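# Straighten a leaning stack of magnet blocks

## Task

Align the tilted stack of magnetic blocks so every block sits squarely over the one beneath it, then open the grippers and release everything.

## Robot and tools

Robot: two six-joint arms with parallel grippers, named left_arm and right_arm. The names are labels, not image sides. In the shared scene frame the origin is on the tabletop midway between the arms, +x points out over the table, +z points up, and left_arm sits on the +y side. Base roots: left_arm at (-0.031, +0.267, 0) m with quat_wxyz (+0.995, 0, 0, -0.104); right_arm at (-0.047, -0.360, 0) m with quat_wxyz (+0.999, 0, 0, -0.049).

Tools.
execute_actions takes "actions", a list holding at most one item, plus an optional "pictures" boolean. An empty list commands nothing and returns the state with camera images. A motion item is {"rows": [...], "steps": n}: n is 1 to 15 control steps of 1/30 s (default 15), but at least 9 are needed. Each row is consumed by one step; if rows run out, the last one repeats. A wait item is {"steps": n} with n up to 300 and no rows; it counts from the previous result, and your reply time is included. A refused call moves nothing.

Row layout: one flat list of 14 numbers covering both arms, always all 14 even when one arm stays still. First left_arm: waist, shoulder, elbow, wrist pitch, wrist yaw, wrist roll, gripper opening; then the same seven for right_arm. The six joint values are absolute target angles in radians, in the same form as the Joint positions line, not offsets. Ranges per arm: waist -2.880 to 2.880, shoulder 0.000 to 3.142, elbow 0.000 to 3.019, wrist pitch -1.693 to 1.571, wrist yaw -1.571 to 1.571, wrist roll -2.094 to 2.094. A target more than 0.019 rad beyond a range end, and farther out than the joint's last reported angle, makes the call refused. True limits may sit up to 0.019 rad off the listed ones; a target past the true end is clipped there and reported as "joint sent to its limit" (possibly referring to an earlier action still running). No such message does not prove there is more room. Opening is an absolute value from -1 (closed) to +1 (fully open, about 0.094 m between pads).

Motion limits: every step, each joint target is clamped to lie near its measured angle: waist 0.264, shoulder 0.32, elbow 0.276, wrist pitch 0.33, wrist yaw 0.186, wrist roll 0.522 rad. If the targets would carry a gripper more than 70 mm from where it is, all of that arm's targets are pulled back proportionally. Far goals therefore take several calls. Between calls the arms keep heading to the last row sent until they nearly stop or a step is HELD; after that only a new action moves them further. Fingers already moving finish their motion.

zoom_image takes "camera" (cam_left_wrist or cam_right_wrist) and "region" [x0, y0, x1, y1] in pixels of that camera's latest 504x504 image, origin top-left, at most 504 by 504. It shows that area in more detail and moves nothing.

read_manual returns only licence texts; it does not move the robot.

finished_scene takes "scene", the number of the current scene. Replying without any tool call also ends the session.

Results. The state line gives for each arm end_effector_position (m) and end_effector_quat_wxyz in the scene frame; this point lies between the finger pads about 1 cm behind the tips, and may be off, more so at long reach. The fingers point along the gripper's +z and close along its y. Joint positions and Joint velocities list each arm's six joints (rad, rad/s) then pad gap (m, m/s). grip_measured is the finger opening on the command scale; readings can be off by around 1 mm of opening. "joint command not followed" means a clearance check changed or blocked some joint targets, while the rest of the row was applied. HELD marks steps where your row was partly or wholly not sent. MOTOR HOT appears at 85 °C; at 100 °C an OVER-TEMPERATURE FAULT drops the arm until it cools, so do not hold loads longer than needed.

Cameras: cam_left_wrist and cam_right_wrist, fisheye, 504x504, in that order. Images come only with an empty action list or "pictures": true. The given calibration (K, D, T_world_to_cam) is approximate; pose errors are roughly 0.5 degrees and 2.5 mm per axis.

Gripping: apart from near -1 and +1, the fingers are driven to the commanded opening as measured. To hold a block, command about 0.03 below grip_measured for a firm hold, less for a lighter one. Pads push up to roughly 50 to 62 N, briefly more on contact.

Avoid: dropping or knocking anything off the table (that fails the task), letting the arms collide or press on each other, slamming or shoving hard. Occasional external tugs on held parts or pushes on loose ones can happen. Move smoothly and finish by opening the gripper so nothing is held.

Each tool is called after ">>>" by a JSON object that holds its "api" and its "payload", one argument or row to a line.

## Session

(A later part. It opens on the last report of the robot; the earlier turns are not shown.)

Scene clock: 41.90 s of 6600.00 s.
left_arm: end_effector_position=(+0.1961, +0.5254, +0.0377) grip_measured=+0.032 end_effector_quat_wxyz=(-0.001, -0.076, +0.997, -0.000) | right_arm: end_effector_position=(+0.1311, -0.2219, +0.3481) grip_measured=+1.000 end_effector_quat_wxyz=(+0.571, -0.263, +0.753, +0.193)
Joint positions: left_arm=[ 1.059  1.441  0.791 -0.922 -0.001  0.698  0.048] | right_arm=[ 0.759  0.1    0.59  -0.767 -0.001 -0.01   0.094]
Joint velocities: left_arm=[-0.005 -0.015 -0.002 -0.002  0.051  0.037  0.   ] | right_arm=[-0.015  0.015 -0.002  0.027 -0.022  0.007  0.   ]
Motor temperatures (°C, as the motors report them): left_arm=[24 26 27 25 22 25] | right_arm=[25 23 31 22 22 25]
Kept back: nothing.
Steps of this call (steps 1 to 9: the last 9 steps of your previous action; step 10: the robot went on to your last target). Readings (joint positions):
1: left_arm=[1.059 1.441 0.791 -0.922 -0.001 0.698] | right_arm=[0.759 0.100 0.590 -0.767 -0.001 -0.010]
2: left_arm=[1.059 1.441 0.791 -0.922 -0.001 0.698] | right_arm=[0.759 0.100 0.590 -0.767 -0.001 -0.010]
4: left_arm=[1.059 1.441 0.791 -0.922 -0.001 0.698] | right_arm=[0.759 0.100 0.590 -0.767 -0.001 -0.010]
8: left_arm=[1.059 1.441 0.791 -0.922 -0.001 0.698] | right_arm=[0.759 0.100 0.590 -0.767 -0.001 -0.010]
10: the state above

>>> {"api": "execute_actions", "payload": {
  "actions": [
    {"rows":[[1.065,1.43,0.82,-0.907,0,0.705,0.03,0.75,0.1,0.6,-0.75,0,0,1],[1.065,1.43,0.82,-0.907,0,0.705,0.03,0.75,0.1,0.6,-0.75,0,0,1],[1.065,1.43,0.82,-0.907,0,0.705,0.03,0.75,0.1,0.6,-0.75,0,0,1],[1.065,1.43,0.82,-0.907,0,0.705,0.01,0.75,0.1,0.6,-0.75,0,0,1],[1.065,1.43,0.82,-0.907,0,0.705,-0.01,0.75,0.1,0.6,-0.75,0,0,1],[1.065,1.43,0.82,-0.907,0,0.705,-0.03,0.75,0.1,0.6,-0.75,0,0,1],[1.065,1.43,0.82,-0.907,0,0.705,-0.045,0.75,0.1,0.6,-0.75,0,0,1],[1.065,1.43,0.82,-0.907,0,0.705,-0.06,0.75,0.1,0.6,-0.75,0,0,1],[1.065,1.43,0.82,-0.907,0,0.705,-0.075,0.75,0.1,0.6,-0.75,0,0,1],[1.065,1.43,0.82,-0.907,0,0.705,-0.09,0.75,0.1,0.6,-0.75,0,0,1],[1.065,1.43,0.82,-0.907,0,0.705,-0.105,0.75,0.1,0.6,-0.75,0,0,1],[1.065,1.43,0.82,-0.907,0,0.705,-0.115,0.75,0.1,0.6,-0.75,0,0,1]]}
  ]
}}

>>> {"api": "execute_actions", "payload": {
  "actions": [
    {"steps":12}
  ],
  "pictures": true
}}

>>> {"api": "execute_actions", "payload": {
  "actions": [
    {"rows":[[1.065,1.43,0.82,-0.91,0,0.705,0.3,0.75,0.1,0.6,-0.75,0,0,1],[1.065,1.43,0.82,-0.91,0,0.705,0.3,0.75,0.1,0.6,-0.75,0,0,1],[1.065,1.43,0.82,-0.91,0,0.705,0.3,0.75,0.1,0.6,-0.75,0,0,1],[1.065,1.43,0.82,-0.91,0,0.705,0.3,0.75,0.1,0.6,-0.75,0,0,1],[1.065,1.43,0.82,-0.91,0,0.705,0.3,0.75,0.1,0.6,-0.75,0,0,1],[1.065,1.43,0.82,-0.91,0,-0.882,0.3,0.75,0.1,0.6,-0.75,0,0,1]]}
  ]
}}

>>> {"api": "execute_actions", "payload": {
  "actions": [
    {"steps":38}
  ]
}}

>>> {"api": "execute_actions", "payload": {
  "actions": [
    {"rows":[[1.065,1.43,0.82,-0.91,0,-0.882,-0.3,0.75,0.1,0.6,-0.75,0,0,1]]}
  ],
  "pictures": true
}}

Scene clock: 42.87 s of 6600.00 s.
left_arm: end_effector_position=(+0.1965, +0.5258, +0.0377) grip_measured=-0.018 end_effector_quat_wxyz=(-0.000, -0.076, +0.997, +0.001) | right_arm: end_effector_position=(+0.1311, -0.2219, +0.3481) grip_measured=+1.000 end_effector_quat_wxyz=(+0.571, -0.263, +0.753, +0.193)
Joint positions: left_arm=[ 1.059  1.441  0.791 -0.92  -0.001  0.698  0.046] | right_arm=[ 0.759  0.1    0.59  -0.767 -0.001 -0.01   0.094]
Joint velocities: left_arm=[ 0.005 -0.005 -0.017  0.002  0.037 -0.066 -0.018] | right_arm=[ 0.005 -0.015 -0.012  0.007 -0.037  0.007  0.   ]
Motor temperatures (°C, as the motors report them): left_arm=[24 26 27 25 22 25] | right_arm=[25 23 32 22 22 25]
Steps of this call (steps 1 to 15: the robot went on to your last target; steps 16 to 23: nothing new was sent; steps 24 to 29: the first 6 steps of this action). Readings (joint positions):
24: left_arm=[1.059 1.441 0.791 -0.922 -0.001 0.698] | right_arm=[0.759 0.100 0.590 -0.767 -0.001 -0.010]
25: left_arm=[1.059 1.441 0.791 -0.921 -0.001 0.698] | right_arm=[0.759 0.100 0.590 -0.767 -0.001 -0.010]
27: left_arm=[1.059 1.441 0.791 -0.920 -0.001 0.698] | right_arm=[0.759 0.100 0.590 -0.767 -0.001 -0.010]
29: the state above

Scene clock: 43.27 s of 6600.00 s.
left_arm: end_effector_position=(+0.1967, +0.5260, +0.0377) grip_measured=-0.084 end_effector_quat_wxyz=(+0.000, -0.076, +0.997, +0.001) | right_arm: end_effector_position=(+0.1311, -0.2219, +0.3481) grip_measured=+1.000 end_effector_quat_wxyz=(+0.571, -0.263, +0.753, +0.193)
Joint positions: left_arm=[ 1.059  1.441  0.791 -0.919 -0.001  0.698  0.043] | right_arm=[ 0.759  0.1    0.59  -0.767 -0.001 -0.01   0.094]
Joint velocities: left_arm=[-0.005 -0.005  0.007 -0.002 -0.051 -0.022 -0.001] | right_arm=[ 0.015 -0.005  0.002 -0.027  0.007  0.037  0.   ]
Motor temperatures (°C, as the motors report them): left_arm=[24 26 27 25 22 25] | right_arm=[25 23 32 22 22 25]
Kept back: nothing.
Steps of this call (steps 1 to 9: the last 9 steps of your previous action; steps 10 to 12: the robot went on to your last target). Readings (joint positions):
1: left_arm=[1.059 1.441 0.791 -0.919 -0.001 0.698] | right_arm=[0.759 0.100 0.590 -0.767 -0.001 -0.010]
2: left_arm=[1.059 1.441 0.791 -0.919 -0.001 0.698] | right_arm=[0.759 0.100 0.590 -0.767 -0.001 -0.010]
4: left_arm=[1.059 1.441 0.791 -0.919 -0.001 0.698] | right_arm=[0.759 0.100 0.590 -0.767 -0.001 -0.010]
8: left_arm=[1.059 1.441 0.791 -0.919 -0.001 0.698] | right_arm=[0.759 0.100 0.590 -0.767 -0.001 -0.010]
12: the state above
camera_calibration (this result's frames):
cam_left_wrist: T_world_to_cam=[[0.168769, -0.985581, -0.0121526, 0.484879], [-0.791185, -0.142813, 0.594669, 0.215088], [-0.587829, -0.0907465, -0.803879, 0.317781], [0, 0, 0, 1]] pos_world=[0.275142, 0.537442, 0.133444]
cam_right_wrist: T_world_to_cam=[[0.608508, -0.793045, 0.0282627, -0.269636], [-0.61724, -0.495395, -0.611227, 0.189186], [0.498731, 0.354491, -0.790951, 0.413882], [0, 0, 0, 1]] pos_world=[0.0744331, -0.266828, 0.450616]

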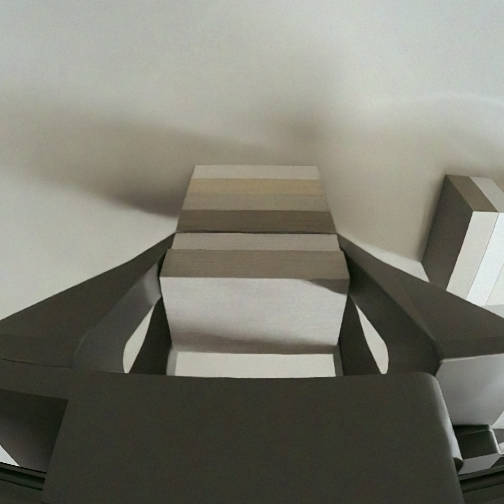

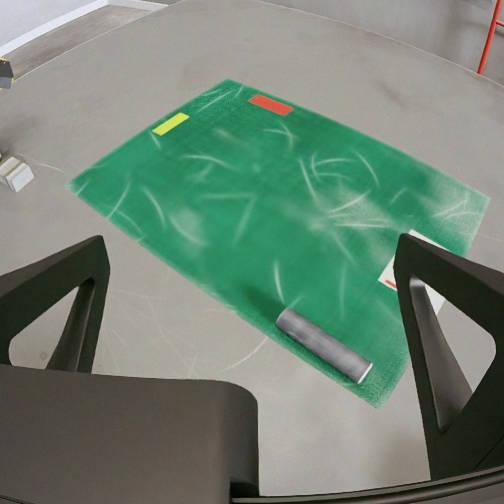

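Scene clock: 43.47 s of 6600.00 s.
left_arm: end_effector_position=(+0.1967, +0.5260, +0.0377) grip_measured=+0.297 end_effector_quat_wxyz=(+0.000, -0.114, +0.993, +0.001) | right_arm: end_effector_position=(+0.1311, -0.2219, +0.3481) grip_measured=+1.000 end_effector_quat_wxyz=(+0.571, -0.263, +0.753, +0.193)
Joint positions: left_arm=[ 1.059  1.441  0.791 -0.919 -0.001  0.621  0.061] | right_arm=[ 0.759  0.1    0.59  -0.767 -0.001 -0.01   0.094]
Joint velocities: left_arm=[-0.015 -0.015 -0.007  0.012 -0.051 -2.982 -0.   ] | right_arm=[-0.015 -0.005 -0.007 -0.002  0.037  0.022  0.   ]
Motor temperatures (°C, as the motors report them): left_arm=[24 26 27 25 22 25] | right_arm=[25 23 32 22 22 25]
Steps of this call (steps 1 to 6: the first 6 steps of this action). Readings (joint positions):
1: left_arm=[1.059 1.441 0.791 -0.919 -0.001 0.698] | right_arm=[0.759 0.100 0.590 -0.767 -0.001 -0.010]
2: left_arm=[1.059 1.441 0.791 -0.919 -0.001 0.698] | right_arm=[0.759 0.100 0.590 -0.767 -0.001 -0.010]
4: left_arm=[1.059 1.441 0.791 -0.919 -0.001 0.698] | right_arm=[0.759 0.100 0.590 -0.767 -0.001 -0.010]
6: the state above

Scene clock: 44.73 s of 6600.00 s.
left_arm: end_effector_position=(+0.1967, +0.5260, +0.0377) grip_measured=+0.298 end_effector_quat_wxyz=(-0.001, +0.759, -0.651, -0.001) | right_arm: end_effector_position=(+0.1311, -0.2219, +0.3481) grip_measured=+1.000 end_effector_quat_wxyz=(+0.571, -0.263, +0.753, +0.193)
Joint positions: left_arm=[ 1.059  1.441  0.791 -0.919 -0.001 -0.874  0.061] | right_arm=[ 0.759  0.1    0.59  -0.767 -0.001 -0.01   0.094]
Joint velocities: left_arm=[-0.005 -0.005  0.012 -0.007 -0.037 -0.037 -0.001] | right_arm=[-0.015 -0.024  0.007 -0.017 -0.007  0.095  0.   ]
Motor temperatures (°C, as the motors report them): left_arm=[24 26 27 25 22 25] | right_arm=[25 23 32 22 22 25]
Kept back: nothing.
Steps of this call (steps 1 to 9: the last 9 steps of your previous action; steps 10 to 38: the robot went on to your last target). Readings (joint positions):
1: left_arm=[1.059 1.441 0.791 -0.919 -0.001 0.521] | right_arm=[0.759 0.100 0.590 -0.767 -0.001 -0.010]
2: left_arm=[1.059 1.441 0.791 -0.919 -0.001 0.423] | right_arm=[0.759 0.100 0.590 -0.767 -0.001 -0.010]
4: left_arm=[1.059 1.441 0.791 -0.919 -0.001 0.226] | right_arm=[0.759 0.100 0.590 -0.767 -0.001 -0.010]
8: left_arm=[1.059 1.441 0.791 -0.919 -0.001 -0.169] | right_arm=[0.759 0.100 0.590 -0.767 -0.001 -0.010]
38: the state above

Scene clock: 44.93 s of 6600.00 s.
left_arm: end_effector_position=(+0.1967, +0.5260, +0.0377) grip_measured=-0.297 end_effector_quat_wxyz=(-0.001, +0.759, -0.651, -0.001) | right_arm: end_effector_position=(+0.1311, -0.2219, +0.3481) grip_measured=+1.000 end_effector_quat_wxyz=(+0.571, -0.263, +0.753, +0.193)
Joint positions: left_arm=[ 1.059  1.441  0.791 -0.919 -0.001 -0.874  0.033] | right_arm=[ 0.759  0.1    0.59  -0.767 -0.001 -0.01   0.094]
Joint velocities: left_arm=[-0.005  0.015 -0.002  0.012 -0.081 -0.037 -0.002] | right_arm=[ 0.005 -0.005  0.002 -0.002  0.037  0.081  0.   ]
Motor temperatures (°C, as the motors report them): left_arm=[24 26 27 25 22 25] | right_arm=[25 23 32 22 22 25]
Steps of this call (steps 1 to 6: the first 6 steps of this action). Readings (joint positions):
1: left_arm=[1.059 1.441 0.791 -0.919 -0.001 -0.874] | right_arm=[0.759 0.100 0.590 -0.767 -0.001 -0.010]
2: left_arm=[1.059 1.441 0.791 -0.919 -0.001 -0.874] | right_arm=[0.759 0.100 0.590 -0.767 -0.001 -0.010]
4: left_arm=[1.059 1.441 0.791 -0.919 -0.001 -0.874] | right_arm=[0.759 0.100 0.590 -0.767 -0.001 -0.010]
6: the state above
camera_calibration (this result's frames):
cam_left_wrist: T_world_to_cam=[[0.985328, 0.170409, -0.00945246, -0.283887], [0.142686, -0.792108, 0.593469, 0.372989], [0.0936453, -0.58611, -0.804801, 0.444345], [0, 0, 0, 1]] pos_world=[0.184891, 0.60426, 0.133569]
cam_right_wrist: T_world_to_cam=[[0.608508, -0.793045, 0.0282627, -0.269636], [-0.61724, -0.495395, -0.611227, 0.189186], [0.498731, 0.354491, -0.790951, 0.413882], [0, 0, 0, 1]] pos_world=[0.0744331, -0.266828, 0.450616]

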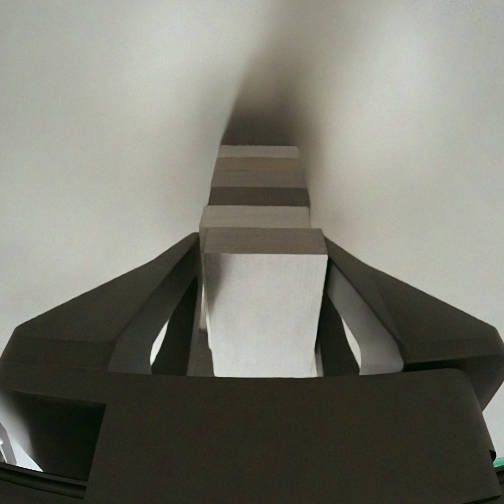

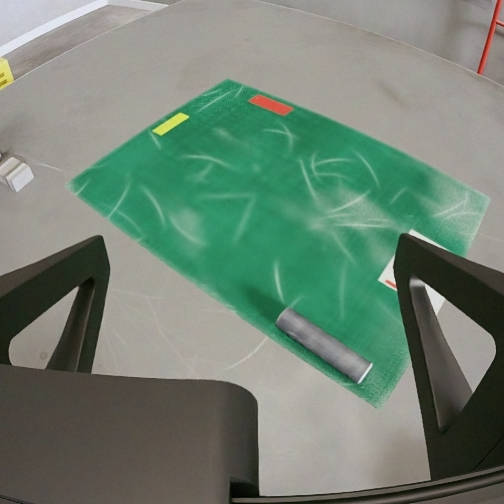

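>>> {"api": "execute_actions", "payload": {
  "actions": [
    {"rows":[[1.065,1.43,0.82,-0.91,0,-0.882,-0.32,0.75,0.1,0.6,-0.75,0,0,1],[1.065,1.43,0.82,-0.91,0,-0.882,-0.34,0.75,0.1,0.6,-0.75,0,0,1],[1.065,1.43,0.82,-0.91,0,-0.882,-0.36,0.75,0.1,0.6,-0.75,0,0,1],[1.065,1.43,0.82,-0.91,0,-0.882,-0.38,0.75,0.1,0.6,-0.75,0,0,1],[1.065,1.43,0.82,-0.91,0,-0.882,-0.395,0.75,0.1,0.6,-0.75,0,0,1],[1.065,1.43,0.82,-0.91,0,-0.882,-0.41,0.75,0.1,0.6,-0.75,0,0,1],[1.065,1.43,0.82,-0.91,0,-0.882,-0.425,0.75,0.1,0.6,-0.75,0,0,1],[1.065,1.43,0.82,-0.91,0,-0.882,-0.44,0.75,0.1,0.6,-0.75,0,0,1],[1.065,1.43,0.82,-0.91,0,-0.882,-0.455,0.75,0.1,0.6,-0.75,0,0,1],[1.065,1.43,0.82,-0.91,0,-0.882,-0.47,0.75,0.1,0.6,-0.75,0,0,1]]}
  ]
}}

>>> {"api": "execute_actions", "payload": {
  "actions": [
    {"rows":[[1.065,1.43,0.82,-0.91,0,-0.882,0.6,0.75,0.1,0.6,-0.75,0,0,1]]}
  ],
  "pictures": true
}}

Scene clock: 45.50 s of 6600.00 s.
left_arm: end_effector_position=(+0.1968, +0.5260, +0.0377) grip_measured=-0.400 end_effector_quat_wxyz=(-0.001, +0.759, -0.651, -0.000) | right_arm: end_effector_position=(+0.1311, -0.2219, +0.3481) grip_measured=+1.000 end_effector_quat_wxyz=(+0.571, -0.263, +0.753, +0.193)
Joint positions: left_arm=[ 1.059  1.441  0.791 -0.918 -0.001 -0.875  0.028] | right_arm=[ 0.759  0.1    0.59  -0.767 -0.001 -0.01   0.094]
Joint velocities: left_arm=[-0.005 -0.005  0.002  0.012 -0.007 -0.022 -0.013] | right_arm=[ 0.005 -0.005 -0.002 -0.002  0.007  0.022  0.   ]
Motor temperatures (°C, as the motors report them): left_arm=[24 26 27 25 22 25] | right_arm=[25 23 32 22 22 25]
Steps of this call (steps 1 to 9: the last 9 steps of your previous action; steps 10 to 11: the robot went on to your last target; steps 12 to 17: the first 6 steps of this action). Readings (joint positions):
12: left_arm=[1.059 1.441 0.791 -0.919 -0.001 -0.875] | right_arm=[0.759 0.100 0.590 -0.767 -0.001 -0.010]
13: left_arm=[1.059 1.441 0.791 -0.919 -0.001 -0.875] | right_arm=[0.759 0.100 0.590 -0.767 -0.001 -0.010]
15: left_arm=[1.059 1.441 0.791 -0.919 -0.001 -0.875] | right_arm=[0.759 0.100 0.590 -0.767 -0.001 -0.010]
17: the state above

Scene clock: 46.00 s of 6600.00 s.
left_arm: end_effector_position=(+0.1970, +0.5261, +0.0377) grip_measured=+0.594 end_effector_quat_wxyz=(-0.001, +0.760, -0.650, -0.000) | right_arm: end_effector_position=(+0.1311, -0.2219, +0.3481) grip_measured=+1.000 end_effector_quat_wxyz=(+0.571, -0.263, +0.753, +0.193)
Joint positions: left_arm=[ 1.059  1.441  0.791 -0.917 -0.    -0.875  0.075] | right_arm=[ 0.759  0.1    0.59  -0.767 -0.001 -0.01   0.094]
Joint velocities: left_arm=[-0.005 -0.005  0.007  0.002  0.007  0.007  0.007] | right_arm=[ 0.015 -0.015 -0.017 -0.007 -0.007  0.022  0.   ]
Motor temperatures (°C, as the motors report them): left_arm=[24 26 27 25 22 25] | right_arm=[25 23 32 22 22 25]
Steps of this call (steps 1 to 9: the last 9 steps of your previous action; steps 10 to 15: the first 6 steps of this action). Readings (joint positions):
10: left_arm=[1.059 1.441 0.791 -0.917 -0.000 -0.875] | right_arm=[0.759 0.100 0.590 -0.767 -0.001 -0.010]
11: left_arm=[1.059 1.441 0.791 -0.917 -0.000 -0.875] | right_arm=[0.759 0.100 0.590 -0.767 -0.001 -0.010]
13: left_arm=[1.059 1.441 0.791 -0.917 -0.000 -0.875] | right_arm=[0.759 0.100 0.590 -0.767 -0.001 -0.010]
15: the state above
camera_calibration (this result's frames):
cam_left_wrist: T_world_to_cam=[[0.985212, 0.171159, -0.00784177, -0.284662], [0.142328, -0.792061, 0.593617, 0.373046], [0.095392, -0.585955, -0.804709, 0.443933], [0, 0, 0, 1]] pos_world=[0.18501, 0.604323, 0.133558]
cam_right_wrist: T_world_to_cam=[[0.608508, -0.793045, 0.0282627, -0.269636], [-0.61724, -0.495395, -0.611227, 0.189186], [0.498731, 0.354491, -0.790951, 0.413882], [0, 0, 0, 1]] pos_world=[0.0744331, -0.266828, 0.450616]

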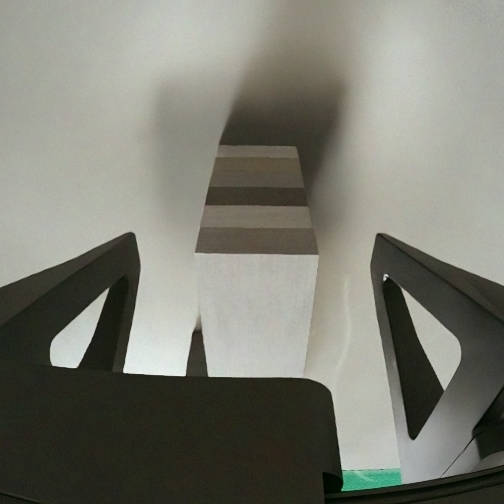

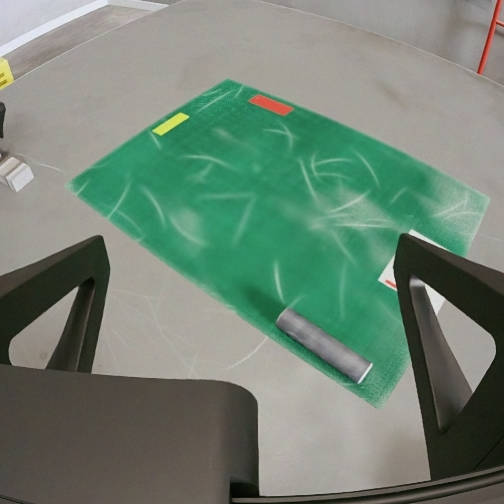

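Neat. Lift clear.

>>> {"api": "execute_actions", "payload": {
  "actions": [
    {"rows":[[1.065,1.38,0.84,-0.92,0,-0.882,1,0.75,0.1,0.6,-0.75,0,0,1],[1.065,1.34,0.85,-0.93,0,-0.882,1,0.75,0.1,0.6,-0.75,0,0,1],[1.065,1.30,0.86,-0.95,0,-0.882,1,0.75,0.1,0.6,-0.75,0,0,1],[1.065,1.27,0.86,-0.98,0,-0.882,1,0.75,0.1,0.6,-0.75,0,0,1],[1.065,1.25,0.86,-1.02,0,-0.882,1,0.75,0.1,0.6,-0.75,0,0,1]]}
  ]
}}

>>> {"api": "execute_actions", "payload": {
  "actions": [
    {"steps":15}
  ],
  "pictures": true
}}

>>> {"api": "finished_scene", "payload": {
  "scene": 1
}}

Scene clock: 48.50 s of 6600.00 s.
left_arm: end_effector_position=(+0.1948, +0.5235, +0.0770) grip_measured=+0.999 end_effector_quat_wxyz=(-0.033, +0.759, -0.650, +0.000) | right_arm: end_effector_position=(+0.1311, -0.2219, +0.3481) grip_measured=+1.000 end_effector_quat_wxyz=(+0.571, -0.263, +0.753, +0.193)
Joint positions: left_arm=[ 1.059  1.324  0.797 -0.978 -0.    -0.875  0.094] | right_arm=[ 0.759  0.1    0.59  -0.767 -0.001 -0.01   0.094]
Joint velocities: left_arm=[-0.005 -1.05   0.085 -0.559  0.007 -0.007  0.001] | right_arm=[-0.005 -0.005 -0.007 -0.007 -0.037 -0.022  0.   ]
Motor temperatures (°C, as the motors report them): left_arm=[24 26 28 25 22 25] | right_arm=[25 23 32 22 22 25]
Steps of this call (steps 1 to 9: the last 9 steps of your previous action; steps 10 to 15: the robot went on to your last target; steps 16 to 69: nothing new was sent; steps 70 to 75: the first 6 steps of this action). Readings (joint positions):
70: left_arm=[1.059 1.439 0.791 -0.917 -0.000 -0.875] | right_arm=[0.759 0.100 0.590 -0.767 -0.001 -0.010]
71: left_arm=[1.059 1.431 0.791 -0.919 -0.000 -0.875] | right_arm=[0.759 0.100 0.590 -0.767 -0.001 -0.010]
73: left_arm=[1.059 1.390 0.792 -0.935 -0.000 -0.875] | right_arm=[0.759 0.100 0.590 -0.767 -0.001 -0.010]
75: the state above

Scene clock: 49.00 s of 6600.00 s.
left_arm: end_effector_position=(+0.1986, +0.5279, +0.1118) grip_measured=+1.000 end_effector_quat_wxyz=(-0.070, +0.758, -0.649, +0.001) | right_arm: end_effector_position=(+0.1311, -0.2219, +0.3481) grip_measured=+1.000 end_effector_quat_wxyz=(+0.571, -0.263, +0.753, +0.193)
Joint positions: left_arm=[ 1.059  1.243  0.823 -1.011 -0.    -0.875  0.094] | right_arm=[ 0.759  0.1    0.59  -0.767 -0.001 -0.01   0.094]
Joint velocities: left_arm=[-0.005 -0.005 -0.022  0.012 -0.022 -0.051 -0.   ] | right_arm=[ 0.005 -0.005  0.002 -0.012  0.007 -0.007  0.   ]
Motor temperatures (°C, as the motors report them): left_arm=[24 26 28 25 22 25] | right_arm=[25 23 32 22 22 25]
Kept back: nothing.
Steps of this call (steps 1 to 9: the last 9 steps of your previous action; steps 10 to 15: the robot went on to your last target). Readings (joint positions):
1: left_arm=[1.059 1.291 0.801 -0.992 -0.000 -0.875] | right_arm=[0.759 0.100 0.590 -0.767 -0.001 -0.010]
2: left_arm=[1.059 1.263 0.805 -1.001 -0.000 -0.875] | right_arm=[0.759 0.100 0.590 -0.767 -0.001 -0.010]
4: left_arm=[1.059 1.232 0.816 -1.007 -0.000 -0.875] | right_arm=[0.759 0.100 0.590 -0.767 -0.001 -0.010]
8: left_arm=[1.059 1.233 0.823 -1.009 -0.000 -0.875] | right_arm=[0.759 0.100 0.590 -0.767 -0.001 -0.010]
15: the state above
camera_calibration (this result's frames):
cam_left_wrist: T_world_to_cam=[[0.981057, 0.166429, 0.0991412, -0.294557], [0.0916808, -0.849722, 0.519199, 0.379017], [0.170652, -0.500274, -0.848884, 0.449272], [0, 0, 0, 1]] pos_world=[0.177559, 0.595841, 0.213797]
cam_right_wrist: T_world_to_cam=[[0.608508, -0.793045, 0.0282627, -0.269636], [-0.61724, -0.495395, -0.611227, 0.189186], [0.498731, 0.354491, -0.790951, 0.413882], [0, 0, 0, 1]] pos_world=[0.0744331, -0.266828, 0.450616]

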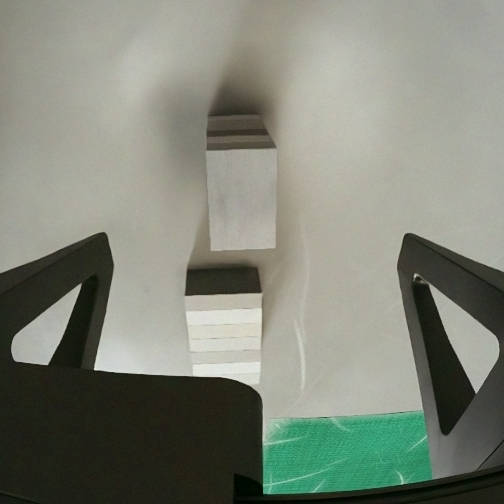

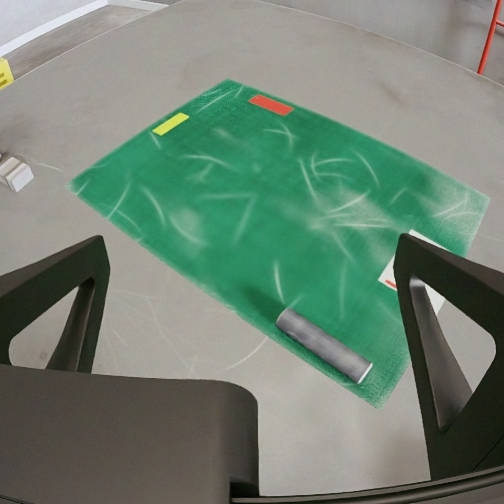

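The scene is finished: the task was done.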